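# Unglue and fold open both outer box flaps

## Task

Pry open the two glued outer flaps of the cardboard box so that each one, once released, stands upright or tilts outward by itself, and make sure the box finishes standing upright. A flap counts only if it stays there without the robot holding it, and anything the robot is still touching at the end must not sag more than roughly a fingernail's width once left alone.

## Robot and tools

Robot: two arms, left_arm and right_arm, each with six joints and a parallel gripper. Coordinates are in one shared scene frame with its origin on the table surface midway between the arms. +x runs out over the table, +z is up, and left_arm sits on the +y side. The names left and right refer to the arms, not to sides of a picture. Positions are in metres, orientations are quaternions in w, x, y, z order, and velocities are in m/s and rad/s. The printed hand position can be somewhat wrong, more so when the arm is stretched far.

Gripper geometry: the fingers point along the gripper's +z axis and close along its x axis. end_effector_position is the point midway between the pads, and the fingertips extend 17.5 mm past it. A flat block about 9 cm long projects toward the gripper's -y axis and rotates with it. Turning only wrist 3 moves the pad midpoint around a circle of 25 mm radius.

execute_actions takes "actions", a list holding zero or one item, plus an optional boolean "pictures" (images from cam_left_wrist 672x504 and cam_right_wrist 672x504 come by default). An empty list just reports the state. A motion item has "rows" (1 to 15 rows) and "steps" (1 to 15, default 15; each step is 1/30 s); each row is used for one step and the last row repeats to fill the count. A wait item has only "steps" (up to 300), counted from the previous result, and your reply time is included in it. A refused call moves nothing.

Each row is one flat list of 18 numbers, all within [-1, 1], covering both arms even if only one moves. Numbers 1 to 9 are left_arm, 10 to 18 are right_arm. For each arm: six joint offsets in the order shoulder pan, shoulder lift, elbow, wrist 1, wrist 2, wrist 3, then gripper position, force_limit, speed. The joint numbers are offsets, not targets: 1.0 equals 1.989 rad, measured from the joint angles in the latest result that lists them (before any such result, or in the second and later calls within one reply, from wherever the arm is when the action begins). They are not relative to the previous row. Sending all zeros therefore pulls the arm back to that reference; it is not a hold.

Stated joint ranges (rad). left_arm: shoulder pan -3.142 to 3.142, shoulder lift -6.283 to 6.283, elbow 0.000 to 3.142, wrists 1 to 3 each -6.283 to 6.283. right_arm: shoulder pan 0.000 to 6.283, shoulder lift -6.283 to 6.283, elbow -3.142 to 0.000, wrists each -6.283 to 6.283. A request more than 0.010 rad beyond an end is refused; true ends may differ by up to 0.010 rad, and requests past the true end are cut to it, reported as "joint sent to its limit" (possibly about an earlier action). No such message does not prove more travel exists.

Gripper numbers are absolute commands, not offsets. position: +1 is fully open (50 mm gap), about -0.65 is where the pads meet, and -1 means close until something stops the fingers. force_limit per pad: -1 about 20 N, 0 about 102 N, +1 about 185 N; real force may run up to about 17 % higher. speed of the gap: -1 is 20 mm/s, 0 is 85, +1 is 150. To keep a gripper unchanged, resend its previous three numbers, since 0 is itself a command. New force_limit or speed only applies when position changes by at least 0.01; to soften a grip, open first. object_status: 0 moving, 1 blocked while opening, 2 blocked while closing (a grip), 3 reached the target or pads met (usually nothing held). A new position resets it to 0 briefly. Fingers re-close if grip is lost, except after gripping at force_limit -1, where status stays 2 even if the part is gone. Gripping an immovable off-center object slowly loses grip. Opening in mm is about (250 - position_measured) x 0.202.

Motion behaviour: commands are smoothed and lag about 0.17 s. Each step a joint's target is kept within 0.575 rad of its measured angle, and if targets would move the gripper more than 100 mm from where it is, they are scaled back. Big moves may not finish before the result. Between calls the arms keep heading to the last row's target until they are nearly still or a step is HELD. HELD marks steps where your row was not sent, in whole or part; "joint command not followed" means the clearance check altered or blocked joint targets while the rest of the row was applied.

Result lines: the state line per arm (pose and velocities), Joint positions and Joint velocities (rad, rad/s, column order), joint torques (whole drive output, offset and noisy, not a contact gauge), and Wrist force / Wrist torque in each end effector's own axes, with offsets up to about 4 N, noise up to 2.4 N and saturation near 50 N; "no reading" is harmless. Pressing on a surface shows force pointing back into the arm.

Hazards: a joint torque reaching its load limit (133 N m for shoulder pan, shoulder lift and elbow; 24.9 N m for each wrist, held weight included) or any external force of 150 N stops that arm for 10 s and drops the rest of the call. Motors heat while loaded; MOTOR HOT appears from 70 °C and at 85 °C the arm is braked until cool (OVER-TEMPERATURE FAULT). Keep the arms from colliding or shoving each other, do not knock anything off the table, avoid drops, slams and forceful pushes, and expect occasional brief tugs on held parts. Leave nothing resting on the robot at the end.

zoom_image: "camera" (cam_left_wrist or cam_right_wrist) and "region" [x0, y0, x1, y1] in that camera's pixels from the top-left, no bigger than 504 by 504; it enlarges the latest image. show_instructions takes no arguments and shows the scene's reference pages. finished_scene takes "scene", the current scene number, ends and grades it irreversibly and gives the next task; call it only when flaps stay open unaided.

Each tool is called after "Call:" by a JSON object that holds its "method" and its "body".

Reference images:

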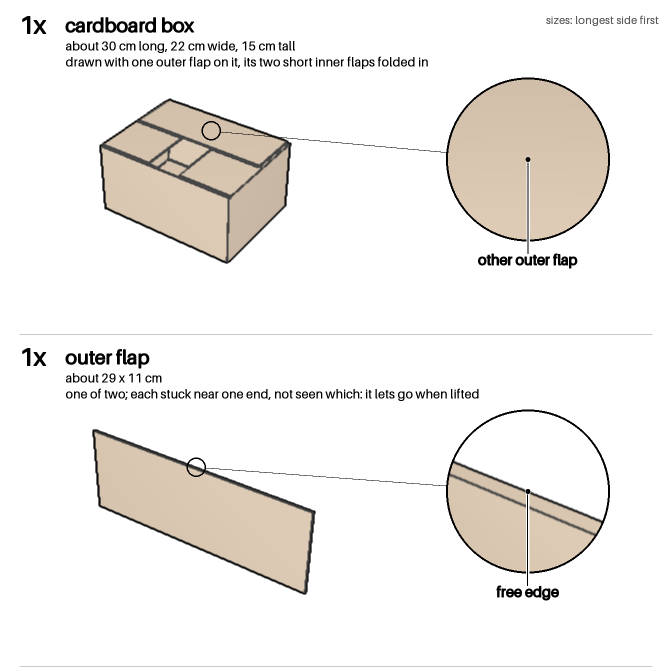

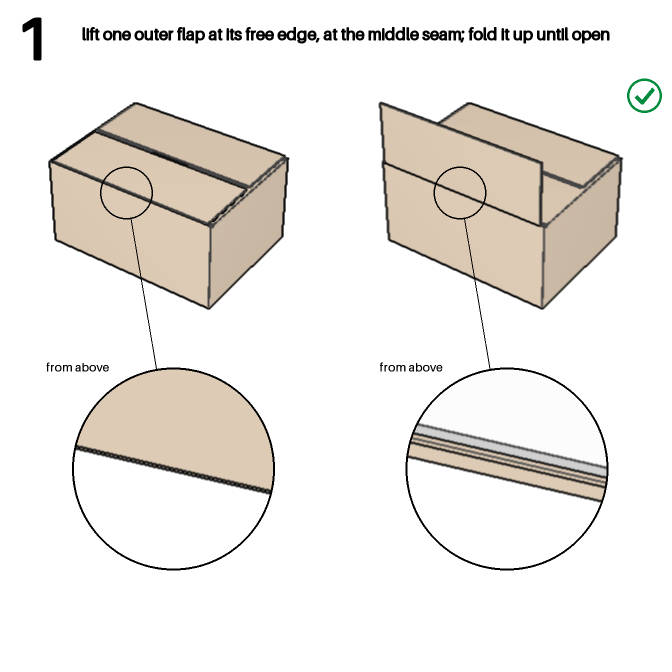

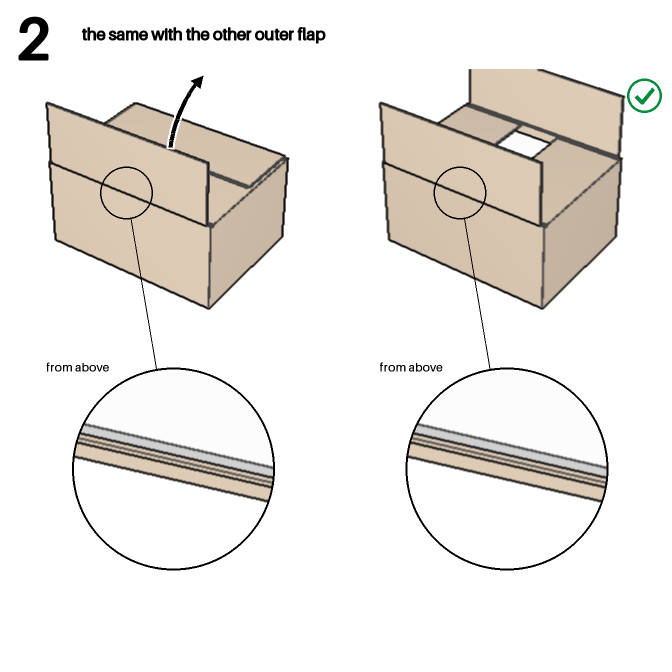

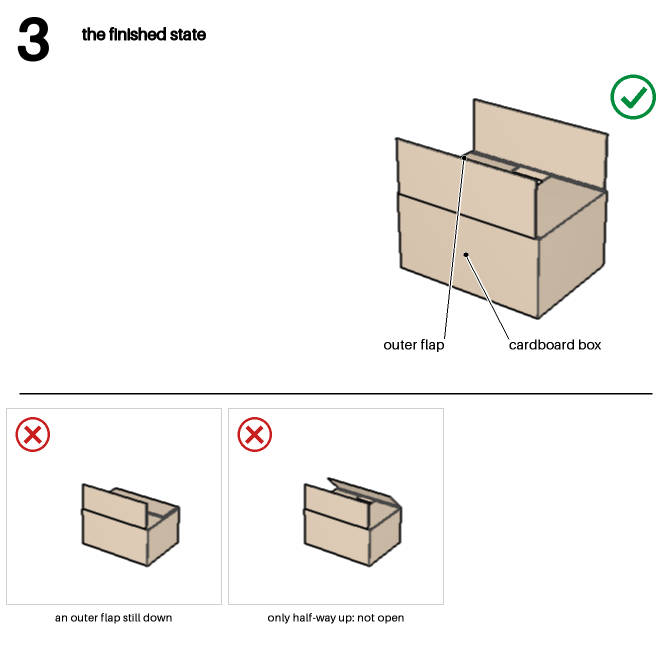

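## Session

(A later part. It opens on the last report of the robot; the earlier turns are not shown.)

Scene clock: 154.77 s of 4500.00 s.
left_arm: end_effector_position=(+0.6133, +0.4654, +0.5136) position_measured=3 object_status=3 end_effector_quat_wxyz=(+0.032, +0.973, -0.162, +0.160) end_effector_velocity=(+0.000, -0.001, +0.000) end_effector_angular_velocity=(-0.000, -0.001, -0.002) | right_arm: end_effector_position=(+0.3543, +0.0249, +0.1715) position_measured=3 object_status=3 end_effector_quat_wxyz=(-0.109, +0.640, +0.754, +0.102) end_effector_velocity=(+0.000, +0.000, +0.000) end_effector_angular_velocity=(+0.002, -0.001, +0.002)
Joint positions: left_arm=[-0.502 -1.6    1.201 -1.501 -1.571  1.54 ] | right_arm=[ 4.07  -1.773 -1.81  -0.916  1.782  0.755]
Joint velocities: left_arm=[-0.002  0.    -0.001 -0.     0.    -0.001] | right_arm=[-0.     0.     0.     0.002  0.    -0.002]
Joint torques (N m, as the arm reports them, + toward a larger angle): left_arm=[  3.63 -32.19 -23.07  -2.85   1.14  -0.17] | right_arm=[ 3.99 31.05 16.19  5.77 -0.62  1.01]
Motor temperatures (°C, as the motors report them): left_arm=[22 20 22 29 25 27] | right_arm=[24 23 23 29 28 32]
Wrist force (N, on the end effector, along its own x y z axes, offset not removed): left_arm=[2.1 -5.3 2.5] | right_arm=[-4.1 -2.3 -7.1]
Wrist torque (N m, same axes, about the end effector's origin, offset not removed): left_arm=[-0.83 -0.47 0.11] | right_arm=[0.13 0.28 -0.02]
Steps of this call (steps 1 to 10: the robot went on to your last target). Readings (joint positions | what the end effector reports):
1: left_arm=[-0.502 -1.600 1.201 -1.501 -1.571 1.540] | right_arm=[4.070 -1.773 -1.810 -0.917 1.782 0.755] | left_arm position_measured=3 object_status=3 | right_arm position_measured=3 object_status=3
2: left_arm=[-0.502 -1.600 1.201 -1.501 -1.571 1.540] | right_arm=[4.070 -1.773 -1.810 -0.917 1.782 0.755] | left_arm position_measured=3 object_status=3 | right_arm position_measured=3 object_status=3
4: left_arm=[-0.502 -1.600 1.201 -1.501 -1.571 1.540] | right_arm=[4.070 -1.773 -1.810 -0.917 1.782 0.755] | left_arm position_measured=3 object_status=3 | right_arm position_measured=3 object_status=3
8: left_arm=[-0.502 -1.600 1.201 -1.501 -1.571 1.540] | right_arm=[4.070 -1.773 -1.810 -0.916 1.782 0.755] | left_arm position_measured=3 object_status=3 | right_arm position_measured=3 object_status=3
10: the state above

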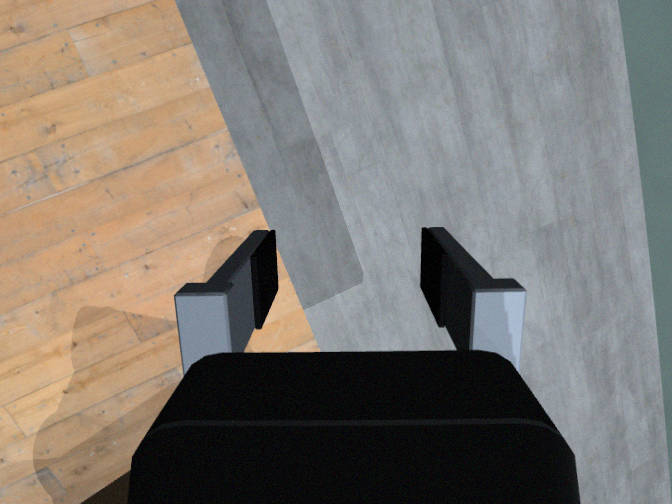

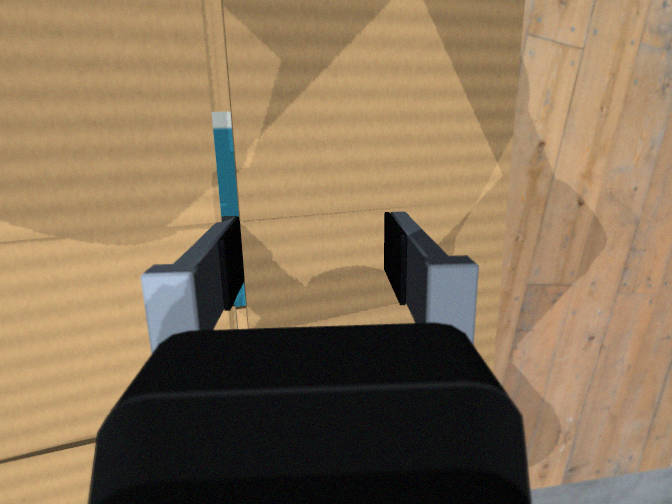

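Call:
{"method": "execute_actions", "body": {"actions": [{"rows":[[0,0,0,0,0,0,1,0,0,-0.0066,0.0004,-0.0096,0.0215,0.0152,0.0016,1,0,0],[0,0,0,0,0,0,1,0,0,-0.0066,0.0004,-0.0096,0.0215,0.0152,0.0016,1,0,0],[0,0,0,0,0,0,1,0,0,-0.0132,0.0007,-0.0192,0.043,0.0303,0.0032,1,0,0],[0,0,0,0,0,0,1,0,0,-0.0132,0.0007,-0.0192,0.043,0.0303,0.0032,1,0,0],[0,0,0,0,0,0,1,0,0,-0.0199,0.0011,-0.0288,0.0645,0.0455,0.0047,1,0,0],[0,0,0,0,0,0,1,0,0,-0.0199,0.0011,-0.0288,0.0645,0.0455,0.0047,1,0,0],[0,0,0,0,0,0,1,0,0,-0.0265,0.0015,-0.0385,0.086,0.0606,0.0063,1,0,0],[0,0,0,0,0,0,1,0,0,-0.0265,0.0015,-0.0385,0.086,0.0606,0.0063,1,0,0],[0,0,0,0,0,0,1,0,0,-0.0331,0.0018,-0.0481,0.1075,0.0758,0.0079,1,0,0],[0,0,0,0,0,0,1,0,0,-0.0331,0.0018,-0.0481,0.1075,0.0758,0.0079,1,0,0],[0,0,0,0,0,0,1,0,0,-0.0398,0.0022,-0.0577,0.129,0.0909,0.0095,1,0,0],[0,0,0,0,0,0,1,0,0,-0.0398,0.0022,-0.0577,0.129,0.0909,0.0095,1,0,0],[0,0,0,0,0,0,1,0,0,-0.0464,0.0025,-0.0673,0.1505,0.106,0.011,1,0,0],[0,0,0,0,0,0,1,0,0,-0.0464,0.0025,-0.0673,0.1505,0.106,0.011,1,0,0],[0,0,0,0,0,0,1,0,0,-0.053,0.0029,-0.0769,0.172,0.1212,0.0126,1,0,0]],"steps":15}], "pictures": false}}

Call:
{"method": "execute_actions", "body": {"actions": [{"steps":25}]}}

Scene clock: 178.63 s of 4500.00 s.
left_arm: end_effector_position=(+0.6133, +0.4654, +0.5136) position_measured=3 object_status=3 end_effector_quat_wxyz=(+0.032, +0.973, -0.162, +0.160) end_effector_velocity=(-0.000, -0.001, +0.000) end_effector_angular_velocity=(-0.000, -0.000, -0.001) | right_arm: end_effector_position=(+0.3554, +0.0268, +0.1715) position_measured=3 object_status=3 end_effector_quat_wxyz=(-0.181, +0.644, +0.725, +0.163) end_effector_velocity=(+0.000, -0.004, +0.013) end_effector_angular_velocity=(+0.507, +0.074, -0.082)
Joint positions: left_arm=[-0.502 -1.6    1.201 -1.501 -1.571  1.54 ] | right_arm=[ 4.002 -1.769 -1.908 -0.698  1.936  0.771]
Joint velocities: left_arm=[-0.001 -0.    -0.001  0.001  0.     0.   ] | right_arm=[-0.181  0.009 -0.263  0.591  0.409  0.04 ]
Joint torques (N m, as the arm reports them, + toward a larger angle): left_arm=[  3.5  -31.83 -22.33  -2.8   -1.62  -0.12] | right_arm=[-0.89 17.32 -4.37  2.42  3.94  2.93]
Motor temperatures (°C, as the motors report them): left_arm=[22 21 22 29 25 27] | right_arm=[24 23 23 29 28 32]
Wrist force (N, on the end effector, along its own x y z axes, offset not removed): left_arm=[1.0 -0.4 3.0] | right_arm=[9.7 3.2 -44.6]
Wrist torque (N m, same axes, about the end effector's origin, offset not removed): left_arm=[0.16 -0.18 0.08] | right_arm=[-0.04 -1.27 -0.71]
Steps of this call (steps 1 to 15: the robot went on to your last target; steps 16 to 90: nothing new was sent; then 20.37 s passed at rest; steps 91 to 105: all 15 steps of this action). Readings (joint positions | what the end effector reports):
91: left_arm=[-0.502 -1.600 1.201 -1.501 -1.571 1.540] | right_arm=[4.070 -1.773 -1.810 -0.916 1.782 0.755] | left_arm position_measured=3 object_status=3 | right_arm position_measured=3 object_status=3
92: left_arm=[-0.502 -1.600 1.201 -1.501 -1.571 1.540] | right_arm=[4.069 -1.773 -1.811 -0.913 1.783 0.755] | left_arm position_measured=3 object_status=3 | right_arm position_measured=3 object_status=3
94: left_arm=[-0.502 -1.600 1.201 -1.501 -1.571 1.540] | right_arm=[4.063 -1.773 -1.819 -0.897 1.795 0.756] | left_arm position_measured=3 object_status=3 | right_arm position_measured=3 object_status=3
98: left_arm=[-0.502 -1.600 1.201 -1.501 -1.571 1.540] | right_arm=[4.045 -1.772 -1.846 -0.836 1.838 0.761] | left_arm position_measured=3 object_status=3 | right_arm position_measured=3 object_status=3
105: the state above

Scene clock: 179.47 s of 4500.00 s.
left_arm: end_effector_position=(+0.6133, +0.4654, +0.5136) position_measured=3 object_status=3 end_effector_quat_wxyz=(+0.032, +0.973, -0.162, +0.160) end_effector_velocity=(-0.000, -0.001, +0.000) end_effector_angular_velocity=(-0.001, -0.000, -0.000) | right_arm: end_effector_position=(+0.3544, +0.0252, +0.1760) position_measured=3 object_status=3 end_effector_quat_wxyz=(-0.219, +0.640, +0.710, +0.198) end_effector_velocity=(+0.000, -0.000, +0.001) end_effector_angular_velocity=(+0.002, -0.001, +0.000)
Joint positions: left_arm=[-0.502 -1.6    1.201 -1.501 -1.571  1.54 ] | right_arm=[ 3.965 -1.768 -1.962 -0.574  2.023  0.78 ]
Joint velocities: left_arm=[-0.001  0.    -0.001  0.    -0.    -0.001] | right_arm=[-0.001  0.001 -0.     0.001  0.001 -0.001]
Joint torques (N m, as the arm reports them, + toward a larger angle): left_arm=[  3.7  -32.04 -22.33  -2.86   0.06  -0.02] | right_arm=[-7.86 35.26  7.56  4.05  4.1   3.33]
Motor temperatures (°C, as the motors report them): left_arm=[22 21 22 29 25 27] | right_arm=[24 23 23 29 28 32]
Wrist force (N, on the end effector, along its own x y z axes, offset not removed): left_arm=[0.1 -3.5 7.2] | right_arm=[2.9 3.1 -13.7]
Wrist torque (N m, same axes, about the end effector's origin, offset not removed): left_arm=[-0.44 -0.04 -0.04] | right_arm=[-0.17 -0.38 -0.64]
Steps of this call (steps 1 to 25: the robot went on to your last target). Readings (joint positions | what the end effector reports):
1: left_arm=[-0.502 -1.600 1.201 -1.501 -1.571 1.540] | right_arm=[3.995 -1.769 -1.917 -0.677 1.951 0.772] | left_arm position_measured=3 object_status=3 | right_arm position_measured=3 object_status=3
2: left_arm=[-0.502 -1.600 1.201 -1.501 -1.571 1.540] | right_arm=[3.989 -1.769 -1.927 -0.656 1.966 0.774] | left_arm position_measured=3 object_status=3 | right_arm position_measured=3 object_status=3
4: left_arm=[-0.502 -1.600 1.201 -1.501 -1.571 1.540] | right_arm=[3.979 -1.768 -1.941 -0.623 1.989 0.776] | left_arm position_measured=3 object_status=3 | right_arm position_measured=3 object_status=3
8: left_arm=[-0.502 -1.600 1.201 -1.501 -1.571 1.540] | right_arm=[3.970 -1.768 -1.955 -0.592 2.011 0.779] | left_arm position_measured=3 object_status=3 | right_arm position_measured=3 object_status=3
25: the state above

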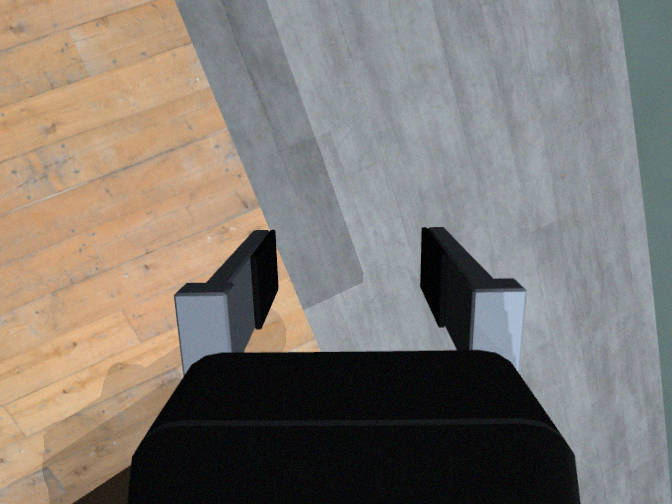

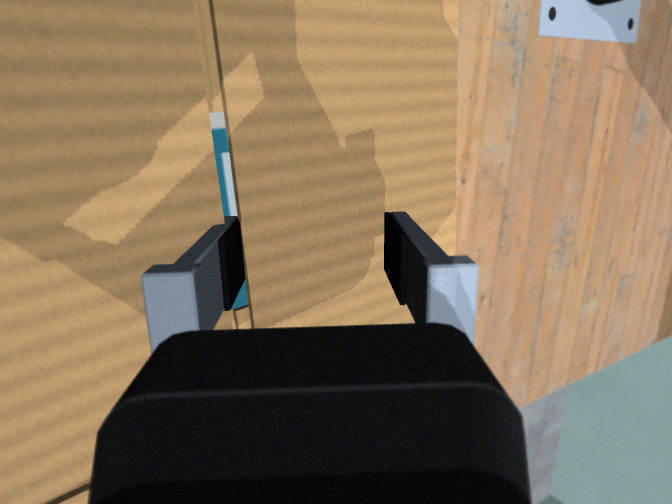

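Call:
{"method": "execute_actions", "body": {"actions": [{"rows":[[0,0,0,0,0,0,1,0,0,0,0,0,0,0,0,-1,-0.6,-0.8]],"steps":15}], "pictures": false}}

Call:
{"method": "execute_actions", "body": {"actions": [{"steps":40}]}}

Scene clock: 185.83 s of 4500.00 s.
left_arm: end_effector_position=(+0.6133, +0.4654, +0.5136) position_measured=3 object_status=3 end_effector_quat_wxyz=(+0.032, +0.973, -0.162, +0.160) end_effector_velocity=(-0.000, -0.000, +0.000) end_effector_angular_velocity=(-0.000, -0.001, -0.001) | right_arm: end_effector_position=(+0.3544, +0.0252, +0.1760) position_measured=80 object_status=0 end_effector_quat_wxyz=(-0.219, +0.640, +0.710, +0.198) end_effector_velocity=(-0.000, -0.000, -0.000) end_effector_angular_velocity=(-0.001, +0.001, -0.002)
Joint positions: left_arm=[-0.502 -1.6    1.201 -1.501 -1.571  1.54 ] | right_arm=[ 3.965 -1.768 -1.963 -0.574  2.023  0.78 ]
Joint velocities: left_arm=[-0.    -0.    -0.001  0.    -0.     0.   ] | right_arm=[-0.     0.001 -0.    -0.001 -0.001  0.002]
Joint torques (N m, as the arm reports them, + toward a larger angle): left_arm=[  3.63 -32.31 -22.16  -2.77   1.82  -0.04] | right_arm=[ 4.88 34.19 29.82  1.83 -0.29  2.06]
Motor temperatures (°C, as the motors report them): left_arm=[22 21 22 29 25 27] | right_arm=[24 23 23 29 28 32]
Wrist force (N, on the end effector, along its own x y z axes, offset not removed): left_arm=[-4.4 -0.9 3.7] | right_arm=[-4.9 -0.8 -6.9]
Wrist torque (N m, same axes, about the end effector's origin, offset not removed): left_arm=[0.05 0.79 0.08] | right_arm=[-0.08 0.03 -0.17]
Steps of this call (steps 1 to 15: the robot went on to your last target; steps 16 to 90: nothing new was sent; then 2.87 s passed at rest; steps 91 to 105: all 15 steps of this action). Readings (joint positions | what the end effector reports):
91: left_arm=[-0.502 -1.600 1.201 -1.501 -1.571 1.540] | right_arm=[3.965 -1.768 -1.963 -0.574 2.023 0.780] | left_arm position_measured=3 object_status=3 | right_arm position_measured=4 object_status=0
92: left_arm=[-0.502 -1.600 1.201 -1.501 -1.571 1.540] | right_arm=[3.965 -1.768 -1.963 -0.574 2.023 0.780] | left_arm position_measured=3 object_status=3 | right_arm position_measured=9 object_status=0
94: left_arm=[-0.502 -1.600 1.201 -1.501 -1.571 1.540] | right_arm=[3.965 -1.768 -1.963 -0.574 2.023 0.780] | left_arm position_measured=3 object_status=3 | right_arm position_measured=20 object_status=0
98: left_arm=[-0.502 -1.600 1.201 -1.501 -1.571 1.540] | right_arm=[3.965 -1.768 -1.963 -0.574 2.023 0.780] | left_arm position_measured=3 object_status=3 | right_arm position_measured=42 object_status=0
105: the state above

Scene clock: 187.17 s of 4500.00 s.
left_arm: end_effector_position=(+0.6133, +0.4654, +0.5136) position_measured=3 object_status=3 end_effector_quat_wxyz=(+0.032, +0.973, -0.162, +0.160) end_effector_velocity=(+0.000, -0.001, -0.000) end_effector_angular_velocity=(+0.000, -0.000, -0.001) | right_arm: end_effector_position=(+0.3544, +0.0252, +0.1760) position_measured=203 object_status=2 end_effector_quat_wxyz=(-0.219, +0.640, +0.710, +0.198) end_effector_velocity=(-0.000, -0.000, -0.001) end_effector_angular_velocity=(-0.001, -0.000, +0.002)
Joint positions: left_arm=[-0.502 -1.6    1.201 -1.501 -1.571  1.54 ] | right_arm=[ 3.965 -1.768 -1.962 -0.574  2.023  0.78 ]
Joint velocities: left_arm=[-0.001 -0.     0.    -0.     0.     0.   ] | right_arm=[ 0.    -0.    -0.001  0.     0.    -0.002]
Joint torques (N m, as the arm reports them, + toward a larger angle): left_arm=[  3.82 -31.98 -22.27  -2.76  -0.82  -0.08] | right_arm=[ 9.56 26.62 28.44  3.13  0.43 -1.47]
Motor temperatures (°C, as the motors report them): left_arm=[22 21 22 29 25 27] | right_arm=[24 23 23 29 28 32]
Wrist force (N, on the end effector, along its own x y z axes, offset not removed): left_arm=[-0.7 -3.1 3.3] | right_arm=[-3.2 -2.2 -4.0]
Wrist torque (N m, same axes, about the end effector's origin, offset not removed): left_arm=[-0.42 0.04 0.00] | right_arm=[-0.32 0.31 -0.23]
Steps of this call (steps 1 to 15: the robot went on to your last target; steps 16 to 40: nothing new was sent). Readings (joint positions | what the end effector reports):
1: left_arm=[-0.502 -1.600 1.201 -1.501 -1.571 1.540] | right_arm=[3.965 -1.768 -1.963 -0.574 2.023 0.780] | left_arm position_measured=3 object_status=3 | right_arm position_measured=86 object_status=0
2: left_arm=[-0.502 -1.600 1.201 -1.501 -1.571 1.540] | right_arm=[3.965 -1.768 -1.963 -0.574 2.023 0.780] | left_arm position_measured=3 object_status=3 | right_arm position_measured=91 object_status=0
4: left_arm=[-0.502 -1.600 1.201 -1.501 -1.571 1.540] | right_arm=[3.965 -1.768 -1.963 -0.574 2.023 0.780] | left_arm position_measured=3 object_status=3 | right_arm position_measured=102 object_status=0
8: left_arm=[-0.502 -1.600 1.201 -1.501 -1.571 1.540] | right_arm=[3.965 -1.768 -1.962 -0.574 2.023 0.780] | left_arm position_measured=3 object_status=3 | right_arm position_measured=124 object_status=0
40: the state above
All arms were judged still, so your last target was given up. Only a new action makes them travel on or press farther. Fingers that are still opening or closing keep moving.

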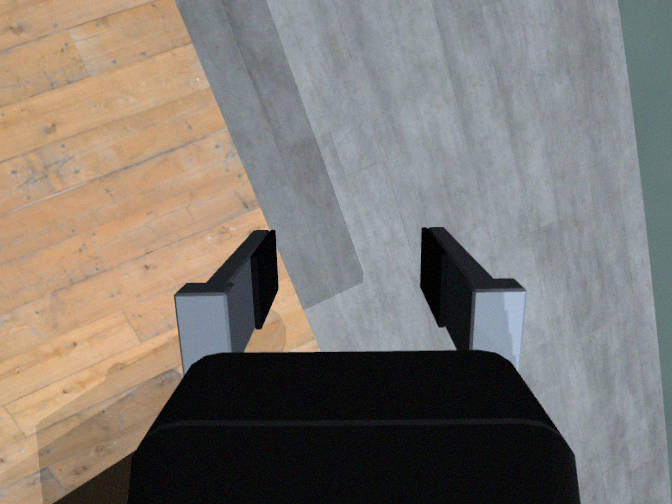

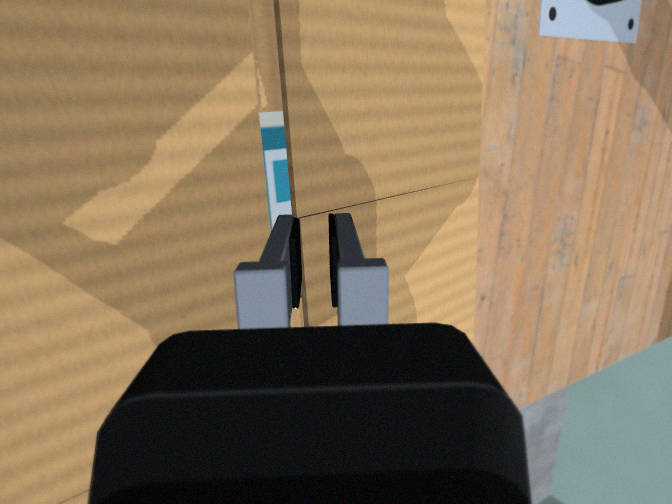

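Call:
{"method": "execute_actions", "body": {"actions": [{"rows":[[0,0,0,0,0,0,1,0,0,0.0015,0.005,0.0091,-0.0142,0,0,-1,-0.6,-0.8],[0,0,0,0,0,0,1,0,0,0.0015,0.005,0.0091,-0.0142,0,0,-1,-0.6,-0.8],[0,0,0,0,0,0,1,0,0,0.0015,0.005,0.0091,-0.0142,0,0,-1,-0.6,-0.8],[0,0,0,0,0,0,1,0,0,0.0015,0.005,0.0091,-0.0142,0,0,-1,-0.6,-0.8],[0,0,0,0,0,0,1,0,0,0.003,0.01,0.0183,-0.0283,0,0,-1,-0.6,-0.8],[0,0,0,0,0,0,1,0,0,0.003,0.01,0.0183,-0.0283,0,0,-1,-0.6,-0.8],[0,0,0,0,0,0,1,0,0,0.003,0.01,0.0183,-0.0283,0,0,-1,-0.6,-0.8],[0,0,0,0,0,0,1,0,0,0.003,0.01,0.0183,-0.0283,0,0,-1,-0.6,-0.8],[0,0,0,0,0,0,1,0,0,0.0045,0.015,0.0274,-0.0425,0,0,-1,-0.6,-0.8]],"steps":15}], "pictures": false}}

Call:
{"method": "execute_actions", "body": {"actions": [{"steps":15}]}}

Scene clock: 199.53 s of 4500.00 s.
left_arm: end_effector_position=(+0.6133, +0.4654, +0.5136) position_measured=3 object_status=3 end_effector_quat_wxyz=(+0.032, +0.973, -0.162, +0.160) end_effector_velocity=(+0.000, +0.000, +0.001) end_effector_angular_velocity=(+0.000, -0.001, -0.000) | right_arm: end_effector_position=(+0.3542, +0.0315, +0.2025) position_measured=222 object_status=0 end_effector_quat_wxyz=(-0.220, +0.637, +0.712, +0.197) end_effector_velocity=(-0.001, +0.006, +0.032) end_effector_angular_velocity=(-0.002, +0.001, +0.007)
Joint positions: left_arm=[-0.502 -1.6    1.201 -1.501 -1.571  1.54 ] | right_arm=[ 3.972 -1.742 -1.915 -0.647  2.023  0.78 ]
Joint velocities: left_arm=[ 0.001  0.    -0.001 -0.     0.     0.001] | right_arm=[ 0.009  0.033  0.056 -0.09  -0.001  0.001]
Joint torques (N m, as the arm reports them, + toward a larger angle): left_arm=[  3.69 -31.58 -22.59  -2.62  -1.5   -0.09] | right_arm=[ 8.54 43.97 31.87  0.75  2.34 -1.03]
Motor temperatures (°C, as the motors report them): left_arm=[22 21 22 29 25 27] | right_arm=[24 23 23 29 28 32]
Wrist force (N, on the end effector, along its own x y z axes, offset not removed): left_arm=[3.4 -0.8 3.6] | right_arm=[5.6 -3.6 0.9]
Wrist torque (N m, same axes, about the end effector's origin, offset not removed): left_arm=[0.05 -0.61 -0.06] | right_arm=[-0.57 0.04 -0.19]
Steps of this call (steps 1 to 90: nothing new was sent; then 8.87 s passed at rest; steps 91 to 105: all 15 steps of this action). Readings (joint positions | what the end effector reports):
91: left_arm=[-0.502 -1.600 1.201 -1.501 -1.571 1.540] | right_arm=[3.965 -1.768 -1.962 -0.574 2.023 0.780] | left_arm position_measured=3 object_status=3 | right_arm position_measured=203 object_status=2
92: left_arm=[-0.502 -1.600 1.201 -1.501 -1.571 1.540] | right_arm=[3.965 -1.767 -1.961 -0.576 2.023 0.780] | left_arm position_measured=3 object_status=3 | right_arm position_measured=203 object_status=2
94: left_arm=[-0.502 -1.600 1.201 -1.501 -1.571 1.540] | right_arm=[3.966 -1.764 -1.955 -0.585 2.023 0.780] | left_arm position_measured=3 object_status=3 | right_arm position_measured=203 object_status=2
98: left_arm=[-0.502 -1.600 1.201 -1.501 -1.571 1.540] | right_arm=[3.968 -1.756 -1.941 -0.608 2.023 0.780] | left_arm position_measured=3 object_status=3 | right_arm position_measured=204 object_status=0
105: the state above

Scene clock: 200.03 s of 4500.00 s.
left_arm: end_effector_position=(+0.6133, +0.4654, +0.5136) position_measured=3 object_status=3 end_effector_quat_wxyz=(+0.032, +0.973, -0.162, +0.160) end_effector_velocity=(+0.000, -0.001, -0.000) end_effector_angular_velocity=(+0.000, +0.000, -0.002) | right_arm: end_effector_position=(+0.3540, +0.0322, +0.2064) position_measured=224 object_status=2 end_effector_quat_wxyz=(-0.220, +0.636, +0.713, +0.197) end_effector_velocity=(-0.001, -0.000, -0.002) end_effector_angular_velocity=(-0.002, +0.004, +0.000)
Joint positions: left_arm=[-0.502 -1.6    1.201 -1.501 -1.571  1.54 ] | right_arm=[ 3.974 -1.738 -1.908 -0.659  2.023  0.78 ]
Joint velocities: left_arm=[-0.001  0.     0.    -0.     0.     0.001] | right_arm=[ 0.    -0.001 -0.001 -0.002  0.001 -0.   ]
Joint torques (N m, as the arm reports them, + toward a larger angle): left_arm=[  4.23 -32.26 -22.13  -2.63  -0.56  -0.14] | right_arm=[ 8.78 42.16 31.16  0.61  0.85  0.39]
Motor temperatures (°C, as the motors report them): left_arm=[22 21 22 29 25 27] | right_arm=[24 23 23 29 28 32]
Wrist force (N, on the end effector, along its own x y z axes, offset not removed): left_arm=[-1.6 -0.5 -1.4] | right_arm=[1.2 -0.8 4.4]
Wrist torque (N m, same axes, about the end effector's origin, offset not removed): left_arm=[-0.13 0.27 0.05] | right_arm=[0.00 0.55 -0.13]
Steps of this call (steps 1 to 15: the robot went on to your last target). Readings (joint positions | what the end effector reports):
1: left_arm=[-0.502 -1.600 1.201 -1.501 -1.571 1.540] | right_arm=[3.973 -1.741 -1.913 -0.650 2.023 0.780] | left_arm position_measured=3 object_status=3 | right_arm position_measured=223 object_status=0
2: left_arm=[-0.502 -1.600 1.201 -1.501 -1.571 1.540] | right_arm=[3.973 -1.740 -1.912 -0.652 2.023 0.780] | left_arm position_measured=3 object_status=3 | right_arm position_measured=223 object_status=0
4: left_arm=[-0.502 -1.600 1.201 -1.501 -1.571 1.540] | right_arm=[3.973 -1.739 -1.910 -0.655 2.023 0.780] | left_arm position_measured=3 object_status=3 | right_arm position_measured=223 object_status=0
8: left_arm=[-0.502 -1.600 1.201 -1.501 -1.571 1.540] | right_arm=[3.973 -1.738 -1.909 -0.657 2.023 0.780] | left_arm position_measured=3 object_status=3 | right_arm position_measured=224 object_status=0
15: the state above

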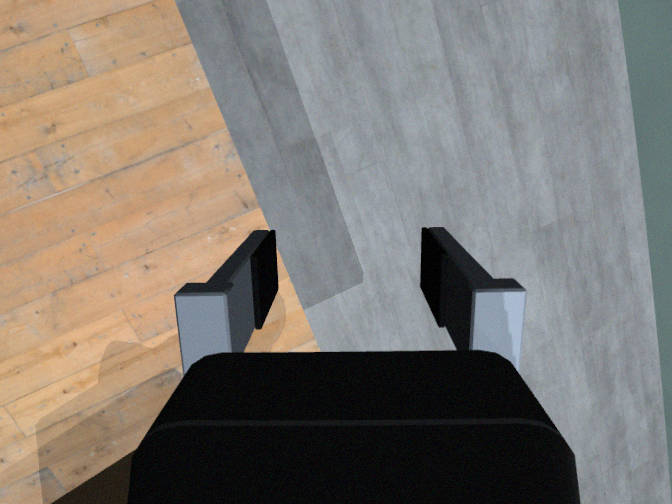

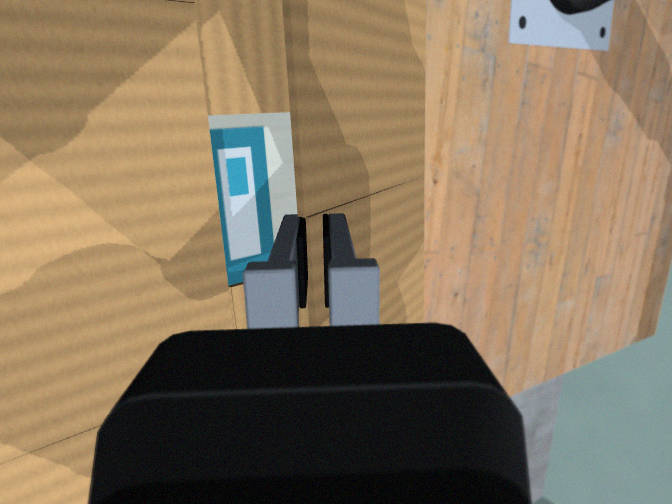

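Call:
{"method": "execute_actions", "body": {"actions": [{"rows":[[0,0,0,0,0,0,1,0,0,0.007,-0.0025,0.016,-0.014,0,0,-0.4,-0.6,-0.8],[0,0,0,0,0,0,1,0,0,0.007,-0.0025,0.016,-0.014,0,0,-0.4,-0.6,-0.8],[0,0,0,0,0,0,1,0,0,0.007,-0.0025,0.016,-0.014,0,0,-0.4,-0.6,-0.8],[0,0,0,0,0,0,1,0,0,0.0145,-0.005,0.0325,-0.0275,0,0,-0.4,-0.6,-0.8],[0,0,0,0,0,0,1,0,0,0.0145,-0.005,0.0325,-0.0275,0,0,-0.4,-0.6,-0.8],[0,0,0,0,0,0,1,0,0,0.0145,-0.005,0.0325,-0.0275,0,0,-0.4,-0.6,-0.8],[0,0,0,0,0,0,1,0,0,0.022,-0.0075,0.049,-0.041,0,0,-0.4,-0.6,-0.8],[0,0,0,0,0,0,1,0,0,0.022,-0.0075,0.049,-0.041,0,0,-0.4,-0.6,-0.8],[0,0,0,0,0,0,1,0,0,0.022,-0.0075,0.049,-0.041,0,0,-0.4,-0.6,-0.8],[0,0,0,0,0,0,1,0,0,0.029,-0.01,0.065,-0.055,0,0,-0.4,-0.6,-0.8]],"steps":15}], "pictures": false}}

Call:
{"method": "execute_actions", "body": {"actions": [{"steps":20}]}}

Scene clock: 217.10 s of 4500.00 s.
left_arm: end_effector_position=(+0.6133, +0.4654, +0.5136) position_measured=3 object_status=3 end_effector_quat_wxyz=(+0.032, +0.973, -0.162, +0.160) end_effector_velocity=(+0.000, +0.000, +0.000) end_effector_angular_velocity=(-0.000, -0.001, -0.000) | right_arm: end_effector_position=(+0.3484, +0.0687, +0.2376) position_measured=212 object_status=3 end_effector_quat_wxyz=(-0.225, +0.619, +0.728, +0.191) end_effector_velocity=(-0.011, +0.051, +0.047) end_effector_angular_velocity=(+0.002, -0.001, +0.067)
Joint positions: left_arm=[-0.502 -1.6    1.201 -1.501 -1.571  1.54 ] | right_arm=[ 4.022 -1.755 -1.799 -0.751  2.022  0.78 ]
Joint velocities: left_arm=[ 0.     0.    -0.001 -0.     0.     0.   ] | right_arm=[ 0.069 -0.022  0.158 -0.133 -0.     0.002]
Joint torques (N m, as the arm reports them, + toward a larger angle): left_arm=[  3.42 -32.49 -22.19  -2.79   1.8   -0.19] | right_arm=[12.8  22.81 27.62  0.33  5.11  1.6 ]
Motor temperatures (°C, as the motors report them): left_arm=[22 21 22 29 25 27] | right_arm=[24 23 23 29 28 32]
Wrist force (N, on the end effector, along its own x y z axes, offset not removed): left_arm=[0.1 -4.3 3.6] | right_arm=[-3.6 5.3 -5.1]
Wrist torque (N m, same axes, about the end effector's origin, offset not removed): left_arm=[-0.80 -0.05 -0.01] | right_arm=[0.31 0.17 -0.07]
Steps of this call (steps 1 to 15: the robot went on to your last target; steps 16 to 90: nothing new was sent; then 13.57 s passed at rest; steps 91 to 105: all 15 steps of this action). Readings (joint positions | what the end effector reports):
91: left_arm=[-0.502 -1.600 1.201 -1.501 -1.571 1.540] | right_arm=[3.974 -1.738 -1.908 -0.659 2.023 0.780] | left_arm position_measured=3 object_status=3 | right_arm position_measured=223 object_status=0
92: left_arm=[-0.502 -1.600 1.201 -1.501 -1.571 1.540] | right_arm=[3.975 -1.738 -1.906 -0.661 2.022 0.780] | left_arm position_measured=3 object_status=3 | right_arm position_measured=218 object_status=0
94: left_arm=[-0.502 -1.600 1.201 -1.501 -1.571 1.540] | right_arm=[3.979 -1.740 -1.895 -0.670 2.022 0.780] | left_arm position_measured=3 object_status=3 | right_arm position_measured=212 object_status=0
98: left_arm=[-0.502 -1.600 1.201 -1.501 -1.571 1.540] | right_arm=[3.994 -1.745 -1.863 -0.697 2.022 0.780] | left_arm position_measured=3 object_status=3 | right_arm position_measured=212 object_status=0
105: the state above

Scene clock: 217.77 s of 4500.00 s.
left_arm: end_effector_position=(+0.6133, +0.4654, +0.5136) position_measured=3 object_status=3 end_effector_quat_wxyz=(+0.032, +0.973, -0.162, +0.160) end_effector_velocity=(-0.000, -0.000, +0.001) end_effector_angular_velocity=(-0.000, -0.000, -0.001) | right_arm: end_effector_position=(+0.3468, +0.0752, +0.2435) position_measured=212 object_status=3 end_effector_quat_wxyz=(-0.226, +0.616, +0.731, +0.190) end_effector_velocity=(+0.000, +0.000, +0.002) end_effector_angular_velocity=(+0.003, -0.003, +0.001)
Joint positions: left_arm=[-0.502 -1.6    1.201 -1.501 -1.571  1.54 ] | right_arm=[ 4.031 -1.758 -1.779 -0.768  2.023  0.78 ]
Joint velocities: left_arm=[-0.001 -0.    -0.001  0.001  0.    -0.   ] | right_arm=[ 0.     0.002  0.002 -0.001  0.001 -0.001]
Joint torques (N m, as the arm reports them, + toward a larger angle): left_arm=[  4.2  -32.06 -22.38  -2.81   0.44  -0.07] | right_arm=[ 9.68 24.97 33.62  1.41  4.59 -0.56]
Motor temperatures (°C, as the motors report them): left_arm=[22 21 22 29 25 27] | right_arm=[24 23 23 29 28 32]
Wrist force (N, on the end effector, along its own x y z axes, offset not removed): left_arm=[0.2 -3.3 1.9] | right_arm=[-1.9 3.6 1.1]
Wrist torque (N m, same axes, about the end effector's origin, offset not removed): left_arm=[-0.36 0.12 0.13] | right_arm=[0.08 -0.03 -0.19]
Steps of this call (steps 1 to 20: the robot went on to your last target). Readings (joint positions | what the end effector reports):
1: left_arm=[-0.502 -1.600 1.201 -1.501 -1.571 1.540] | right_arm=[4.024 -1.755 -1.794 -0.755 2.022 0.780] | left_arm position_measured=3 object_status=3 | right_arm position_measured=212 object_status=3
2: left_arm=[-0.502 -1.600 1.201 -1.501 -1.571 1.540] | right_arm=[4.026 -1.756 -1.791 -0.758 2.022 0.780] | left_arm position_measured=3 object_status=3 | right_arm position_measured=212 object_status=3
4: left_arm=[-0.502 -1.600 1.201 -1.501 -1.571 1.540] | right_arm=[4.028 -1.757 -1.786 -0.762 2.022 0.780] | left_arm position_measured=3 object_status=3 | right_arm position_measured=212 object_status=3
8: left_arm=[-0.502 -1.600 1.201 -1.501 -1.571 1.540] | right_arm=[4.030 -1.757 -1.781 -0.766 2.023 0.780] | left_arm position_measured=3 object_status=3 | right_arm position_measured=212 object_status=3
20: the state above

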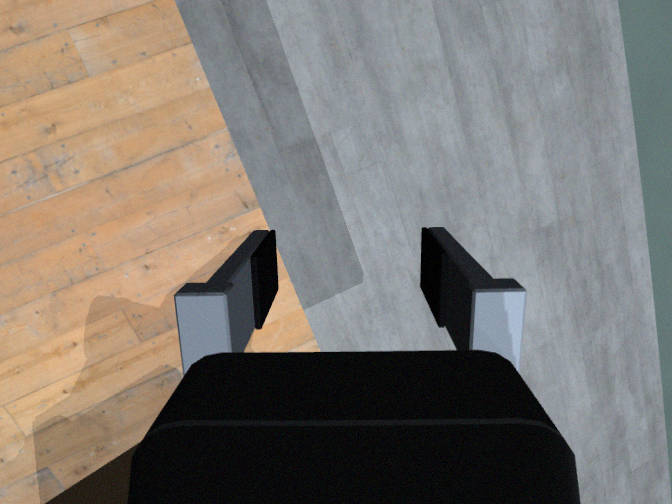

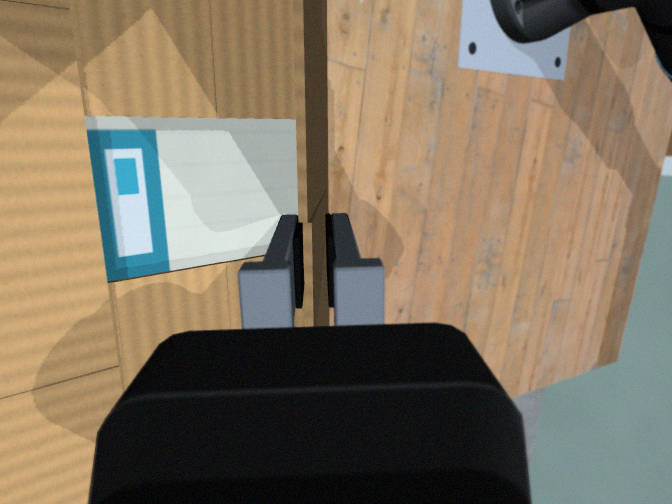

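Call:
{"method": "execute_actions", "body": {"actions": [{"rows":[[0,0,0,0,0,0,1,0,0,0.008,-0.0126,0.0185,-0.0058,0,0,1,-0.6,-0.6],[0,0,0,0,0,0,1,0,0,0.008,-0.0126,0.0185,-0.0058,0,0,1,-0.6,-0.6],[0,0,0,0,0,0,1,0,0,0.008,-0.0126,0.0185,-0.0058,0,0,1,-0.6,-0.6],[0,0,0,0,0,0,1,0,0,0.0165,-0.0251,0.037,-0.0117,0,0,1,-0.6,-0.6],[0,0,0,0,0,0,1,0,0,0.0165,-0.0251,0.037,-0.0117,0,0,1,-0.6,-0.6],[0,0,0,0,0,0,1,0,0,0.0165,-0.0251,0.037,-0.0117,0,0,1,-0.6,-0.6],[0,0,0,0,0,0,1,0,0,0.025,-0.0377,0.0555,-0.0175,0,0,1,-0.6,-0.6],[0,0,0,0,0,0,1,0,0,0.025,-0.0377,0.0555,-0.0175,0,0,1,-0.6,-0.6],[0,0,0,0,0,0,1,0,0,0.025,-0.0377,0.0555,-0.0175,0,0,1,-0.6,-0.6],[0,0,0,0,0,0,1,0,0,0.033,-0.0503,0.074,-0.0234,0,0,1,-0.6,-0.6]],"steps":15}], "pictures": false}}

Call:
{"method": "execute_actions", "body": {"actions": [{"steps":20}], "pictures": false}}

Call:
{"method": "execute_actions", "body": {"actions": [{"rows":[[0,0,0,0,0,0,1,0,0,0.008,-0.0126,0.0185,-0.0058,0,0,1,-0.6,-0.6],[0,0,0,0,0,0,1,0,0,0.008,-0.0126,0.0185,-0.0058,0,0,1,-0.6,-0.6],[0,0,0,0,0,0,1,0,0,0.008,-0.0126,0.0185,-0.0058,0,0,1,-0.6,-0.6],[0,0,0,0,0,0,1,0,0,0.0165,-0.0251,0.037,-0.0117,0,0,1,-0.6,-0.6],[0,0,0,0,0,0,1,0,0,0.0165,-0.0251,0.037,-0.0117,0,0,1,-0.6,-0.6],[0,0,0,0,0,0,1,0,0,0.0165,-0.0251,0.037,-0.0117,0,0,1,-0.6,-0.6],[0,0,0,0,0,0,1,0,0,0.025,-0.0377,0.0555,-0.0175,0,0,1,-0.6,-0.6],[0,0,0,0,0,0,1,0,0,0.025,-0.0377,0.0555,-0.0175,0,0,1,-0.6,-0.6],[0,0,0,0,0,0,1,0,0,0.025,-0.0377,0.0555,-0.0175,0,0,1,-0.6,-0.6],[0,0,0,0,0,0,1,0,0,0.033,-0.0503,0.074,-0.0234,0,0,1,-0.6,-0.6]],"steps":15}], "pictures": false}}

Call:
{"method": "execute_actions", "body": {"actions": [{"steps":20}]}}

Scene clock: 240.53 s of 4500.00 s.
left_arm: end_effector_position=(+0.6133, +0.4654, +0.5136) position_measured=3 object_status=3 end_effector_quat_wxyz=(+0.032, +0.973, -0.162, +0.160) end_effector_velocity=(-0.000, +0.000, -0.001) end_effector_angular_velocity=(+0.001, +0.001, +0.001) | right_arm: end_effector_position=(+0.3455, +0.1287, +0.2498) position_measured=105 object_status=0 end_effector_quat_wxyz=(-0.231, +0.595, +0.748, +0.184) end_effector_velocity=(-0.005, +0.078, +0.008) end_effector_angular_velocity=(+0.002, -0.000, +0.078)
Joint positions: left_arm=[-0.502 -1.6    1.201 -1.501 -1.571  1.54 ] | right_arm=[ 4.087 -1.842 -1.655 -0.807  2.023  0.78 ]
Joint velocities: left_arm=[ 0.    -0.     0.002 -0.     0.    -0.   ] | right_arm=[ 0.079 -0.123  0.181 -0.056  0.001  0.001]
Joint torques (N m, as the arm reports them, + toward a larger angle): left_arm=[  3.68 -31.86 -22.55  -2.82  -1.51  -0.04] | right_arm=[ 9.13 30.72 30.17  1.57  1.01 -1.39]
Motor temperatures (°C, as the motors report them): left_arm=[22 21 22 29 25 27] | right_arm=[24 23 23 29 28 32]
Wrist force (N, on the end effector, along its own x y z axes, offset not removed): left_arm=[0.0 -3.3 3.3] | right_arm=[-1.1 -0.6 0.3]
Wrist torque (N m, same axes, about the end effector's origin, offset not removed): left_arm=[-0.59 -0.06 0.00] | right_arm=[0.26 0.03 -0.06]
Steps of this call (steps 1 to 15: the robot went on to your last target; steps 16 to 90: nothing new was sent; then 19.27 s passed at rest; steps 91 to 105: all 15 steps of this action). Readings (joint positions | what the end effector reports):
91: left_arm=[-0.502 -1.600 1.201 -1.501 -1.571 1.540] | right_arm=[4.031 -1.758 -1.779 -0.768 2.023 0.780] | left_arm position_measured=3 object_status=3 | right_arm position_measured=211 object_status=0
92: left_arm=[-0.502 -1.600 1.201 -1.501 -1.571 1.540] | right_arm=[4.033 -1.760 -1.776 -0.769 2.023 0.780] | left_arm position_measured=3 object_status=3 | right_arm position_measured=203 object_status=0
94: left_arm=[-0.502 -1.600 1.201 -1.501 -1.571 1.540] | right_arm=[4.038 -1.768 -1.764 -0.773 2.023 0.780] | left_arm position_measured=3 object_status=3 | right_arm position_measured=188 object_status=0
98: left_arm=[-0.502 -1.600 1.201 -1.501 -1.571 1.540] | right_arm=[4.054 -1.793 -1.728 -0.784 2.023 0.780] | left_arm position_measured=3 object_status=3 | right_arm position_measured=158 object_status=0
105: the state above

Scene clock: 241.20 s of 4500.00 s.
left_arm: end_effector_position=(+0.6133, +0.4654, +0.5136) position_measured=3 object_status=3 end_effector_quat_wxyz=(+0.032, +0.973, -0.162, +0.160) end_effector_velocity=(-0.000, +0.000, -0.000) end_effector_angular_velocity=(+0.000, +0.001, +0.001) | right_arm: end_effector_position=(+0.3448, +0.1387, +0.2509) position_measured=3 object_status=3 end_effector_quat_wxyz=(-0.232, +0.591, +0.750, +0.183) end_effector_velocity=(+0.000, +0.001, +0.001) end_effector_angular_velocity=(+0.003, -0.003, +0.001)
Joint positions: left_arm=[-0.502 -1.6    1.201 -1.501 -1.571  1.54 ] | right_arm=[ 4.097 -1.858 -1.632 -0.814  2.023  0.78 ]
Joint velocities: left_arm=[0.001 0.    0.001 0.    0.    0.   ] | right_arm=[ 0.001  0.     0.002  0.002 -0.001 -0.   ]
Joint torques (N m, as the arm reports them, + toward a larger angle): left_arm=[  3.48 -32.02 -22.21  -2.77  -0.22  -0.08] | right_arm=[ 9.69 28.18 34.65  1.49  0.74  0.89]
Motor temperatures (°C, as the motors report them): left_arm=[22 21 22 29 25 27] | right_arm=[24 23 23 29 28 32]
Wrist force (N, on the end effector, along its own x y z axes, offset not removed): left_arm=[-0.4 -1.7 1.6] | right_arm=[-2.9 -1.0 -1.0]
Wrist torque (N m, same axes, about the end effector's origin, offset not removed): left_arm=[-0.24 0.12 0.07] | right_arm=[-0.08 0.39 -0.10]
Steps of this call (steps 1 to 20: the robot went on to your last target). Readings (joint positions | what the end effector reports):
1: left_arm=[-0.502 -1.600 1.201 -1.501 -1.571 1.540] | right_arm=[4.089 -1.846 -1.650 -0.809 2.023 0.780] | left_arm position_measured=3 object_status=3 | right_arm position_measured=97 object_status=0
2: left_arm=[-0.502 -1.600 1.201 -1.501 -1.571 1.540] | right_arm=[4.091 -1.848 -1.646 -0.810 2.023 0.780] | left_arm position_measured=3 object_status=3 | right_arm position_measured=89 object_status=0
4: left_arm=[-0.502 -1.600 1.201 -1.501 -1.571 1.540] | right_arm=[4.093 -1.852 -1.640 -0.812 2.023 0.780] | left_arm position_measured=3 object_status=3 | right_arm position_measured=74 object_status=0
8: left_arm=[-0.502 -1.600 1.201 -1.501 -1.571 1.540] | right_arm=[4.096 -1.856 -1.635 -0.814 2.023 0.780] | left_arm position_measured=3 object_status=3 | right_arm position_measured=44 object_status=0
20: the state above

Scene clock: 241.70 s of 4500.00 s.
left_arm: end_effector_position=(+0.6133, +0.4654, +0.5136) position_measured=3 object_status=3 end_effector_quat_wxyz=(+0.032, +0.973, -0.162, +0.160) end_effector_velocity=(+0.000, +0.001, +0.000) end_effector_angular_velocity=(+0.000, -0.000, +0.001) | right_arm: end_effector_position=(+0.3369, +0.1922, +0.2539) position_measured=3 object_status=3 end_effector_quat_wxyz=(-0.237, +0.570, +0.767, +0.177) end_effector_velocity=(-0.015, +0.077, +0.005) end_effector_angular_velocity=(+0.006, -0.002, +0.080)
Joint positions: left_arm=[-0.502 -1.6    1.201 -1.501 -1.571  1.54 ] | right_arm=[ 4.152 -1.942 -1.508 -0.854  2.023  0.78 ]
Joint velocities: left_arm=[ 0.002  0.    -0.    -0.     0.     0.001] | right_arm=[ 0.079 -0.121  0.181 -0.054  0.002 -0.001]
Joint torques (N m, as the arm reports them, + toward a larger angle): left_arm=[  4.12 -32.66 -22.11  -2.82   0.07  -0.12] | right_arm=[ 8.86 34.55 33.03  1.58  0.72  1.02]
Motor temperatures (°C, as the motors report them): left_arm=[22 21 22 29 25 27] | right_arm=[24 23 23 29 28 32]
Wrist force (N, on the end effector, along its own x y z axes, offset not removed): left_arm=[3.4 0.6 2.0] | right_arm=[1.0 -2.2 1.3]
Wrist torque (N m, same axes, about the end effector's origin, offset not removed): left_arm=[0.21 -0.71 -0.10] | right_arm=[-0.20 -0.50 -0.19]
Steps of this call (steps 1 to 15: all 15 steps of this action). Readings (joint positions | what the end effector reports):
1: left_arm=[-0.502 -1.600 1.201 -1.501 -1.571 1.540] | right_arm=[4.097 -1.858 -1.632 -0.814 2.023 0.780] | left_arm position_measured=3 object_status=3 | right_arm position_measured=3 object_status=3
2: left_arm=[-0.502 -1.600 1.201 -1.501 -1.571 1.540] | right_arm=[4.098 -1.860 -1.629 -0.815 2.023 0.780] | left_arm position_measured=3 object_status=3 | right_arm position_measured=3 object_status=3
4: left_arm=[-0.502 -1.600 1.201 -1.501 -1.571 1.540] | right_arm=[4.103 -1.868 -1.617 -0.819 2.023 0.780] | left_arm position_measured=3 object_status=3 | right_arm position_measured=3 object_status=3
8: left_arm=[-0.502 -1.600 1.201 -1.501 -1.571 1.540] | right_arm=[4.120 -1.893 -1.581 -0.831 2.023 0.780] | left_arm position_measured=3 object_status=3 | right_arm position_measured=3 object_status=3
15: the state above

Scene clock: 242.37 s of 4500.00 s.
left_arm: end_effector_position=(+0.6133, +0.4654, +0.5136) position_measured=3 object_status=3 end_effector_quat_wxyz=(+0.032, +0.973, -0.162, +0.160) end_effector_velocity=(+0.000, +0.000, -0.000) end_effector_angular_velocity=(+0.000, +0.001, +0.001) | right_arm: end_effector_position=(+0.3350, +0.2020, +0.2544) position_measured=3 object_status=3 end_effector_quat_wxyz=(-0.238, +0.566, +0.769, +0.176) end_effector_velocity=(-0.000, +0.000, -0.002) end_effector_angular_velocity=(-0.002, +0.001, +0.001)
Joint positions: left_arm=[-0.502 -1.6    1.201 -1.501 -1.571  1.54 ] | right_arm=[ 4.162 -1.958 -1.485 -0.861  2.023  0.78 ]
Joint velocities: left_arm=[ 0.     0.     0.001 -0.     0.    -0.   ] | right_arm=[ 0.    -0.002 -0.    -0.001  0.    -0.001]
Joint torques (N m, as the arm reports them, + toward a larger angle): left_arm=[  3.66 -32.28 -22.54  -2.83   0.02   0.  ] | right_arm=[10.62 32.97 35.36  1.71  0.82  1.33]
Motor temperatures (°C, as the motors report them): left_arm=[22 21 22 29 25 27] | right_arm=[24 23 23 29 28 32]
Wrist force (N, on the end effector, along its own x y z axes, offset not removed): left_arm=[-1.7 -0.9 2.4] | right_arm=[-0.6 1.8 0.3]
Wrist torque (N m, same axes, about the end effector's origin, offset not removed): left_arm=[-0.04 0.16 0.32] | right_arm=[0.50 -0.17 -0.04]
Steps of this call (steps 1 to 20: the robot went on to your last target). Readings (joint positions | what the end effector reports):
1: left_arm=[-0.502 -1.600 1.201 -1.501 -1.571 1.540] | right_arm=[4.155 -1.946 -1.503 -0.855 2.023 0.780] | left_arm position_measured=3 object_status=3 | right_arm position_measured=3 object_status=3
2: left_arm=[-0.502 -1.600 1.201 -1.501 -1.571 1.540] | right_arm=[4.156 -1.948 -1.499 -0.857 2.023 0.780] | left_arm position_measured=3 object_status=3 | right_arm position_measured=3 object_status=3
4: left_arm=[-0.502 -1.600 1.201 -1.501 -1.571 1.540] | right_arm=[4.159 -1.952 -1.493 -0.858 2.023 0.780] | left_arm position_measured=3 object_status=3 | right_arm position_measured=3 object_status=3
8: left_arm=[-0.502 -1.600 1.201 -1.501 -1.571 1.540] | right_arm=[4.161 -1.956 -1.488 -0.860 2.023 0.780] | left_arm position_measured=3 object_status=3 | right_arm position_measured=3 object_status=3
20: the state above

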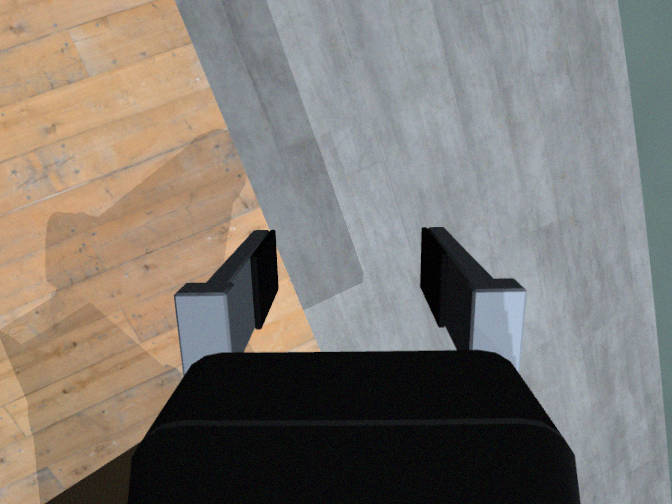

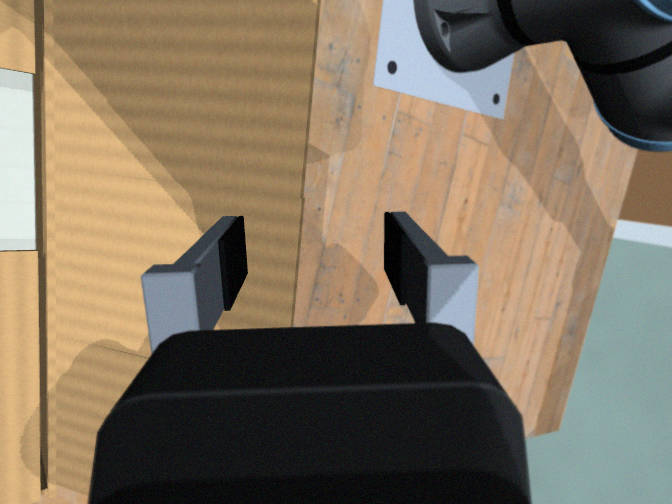

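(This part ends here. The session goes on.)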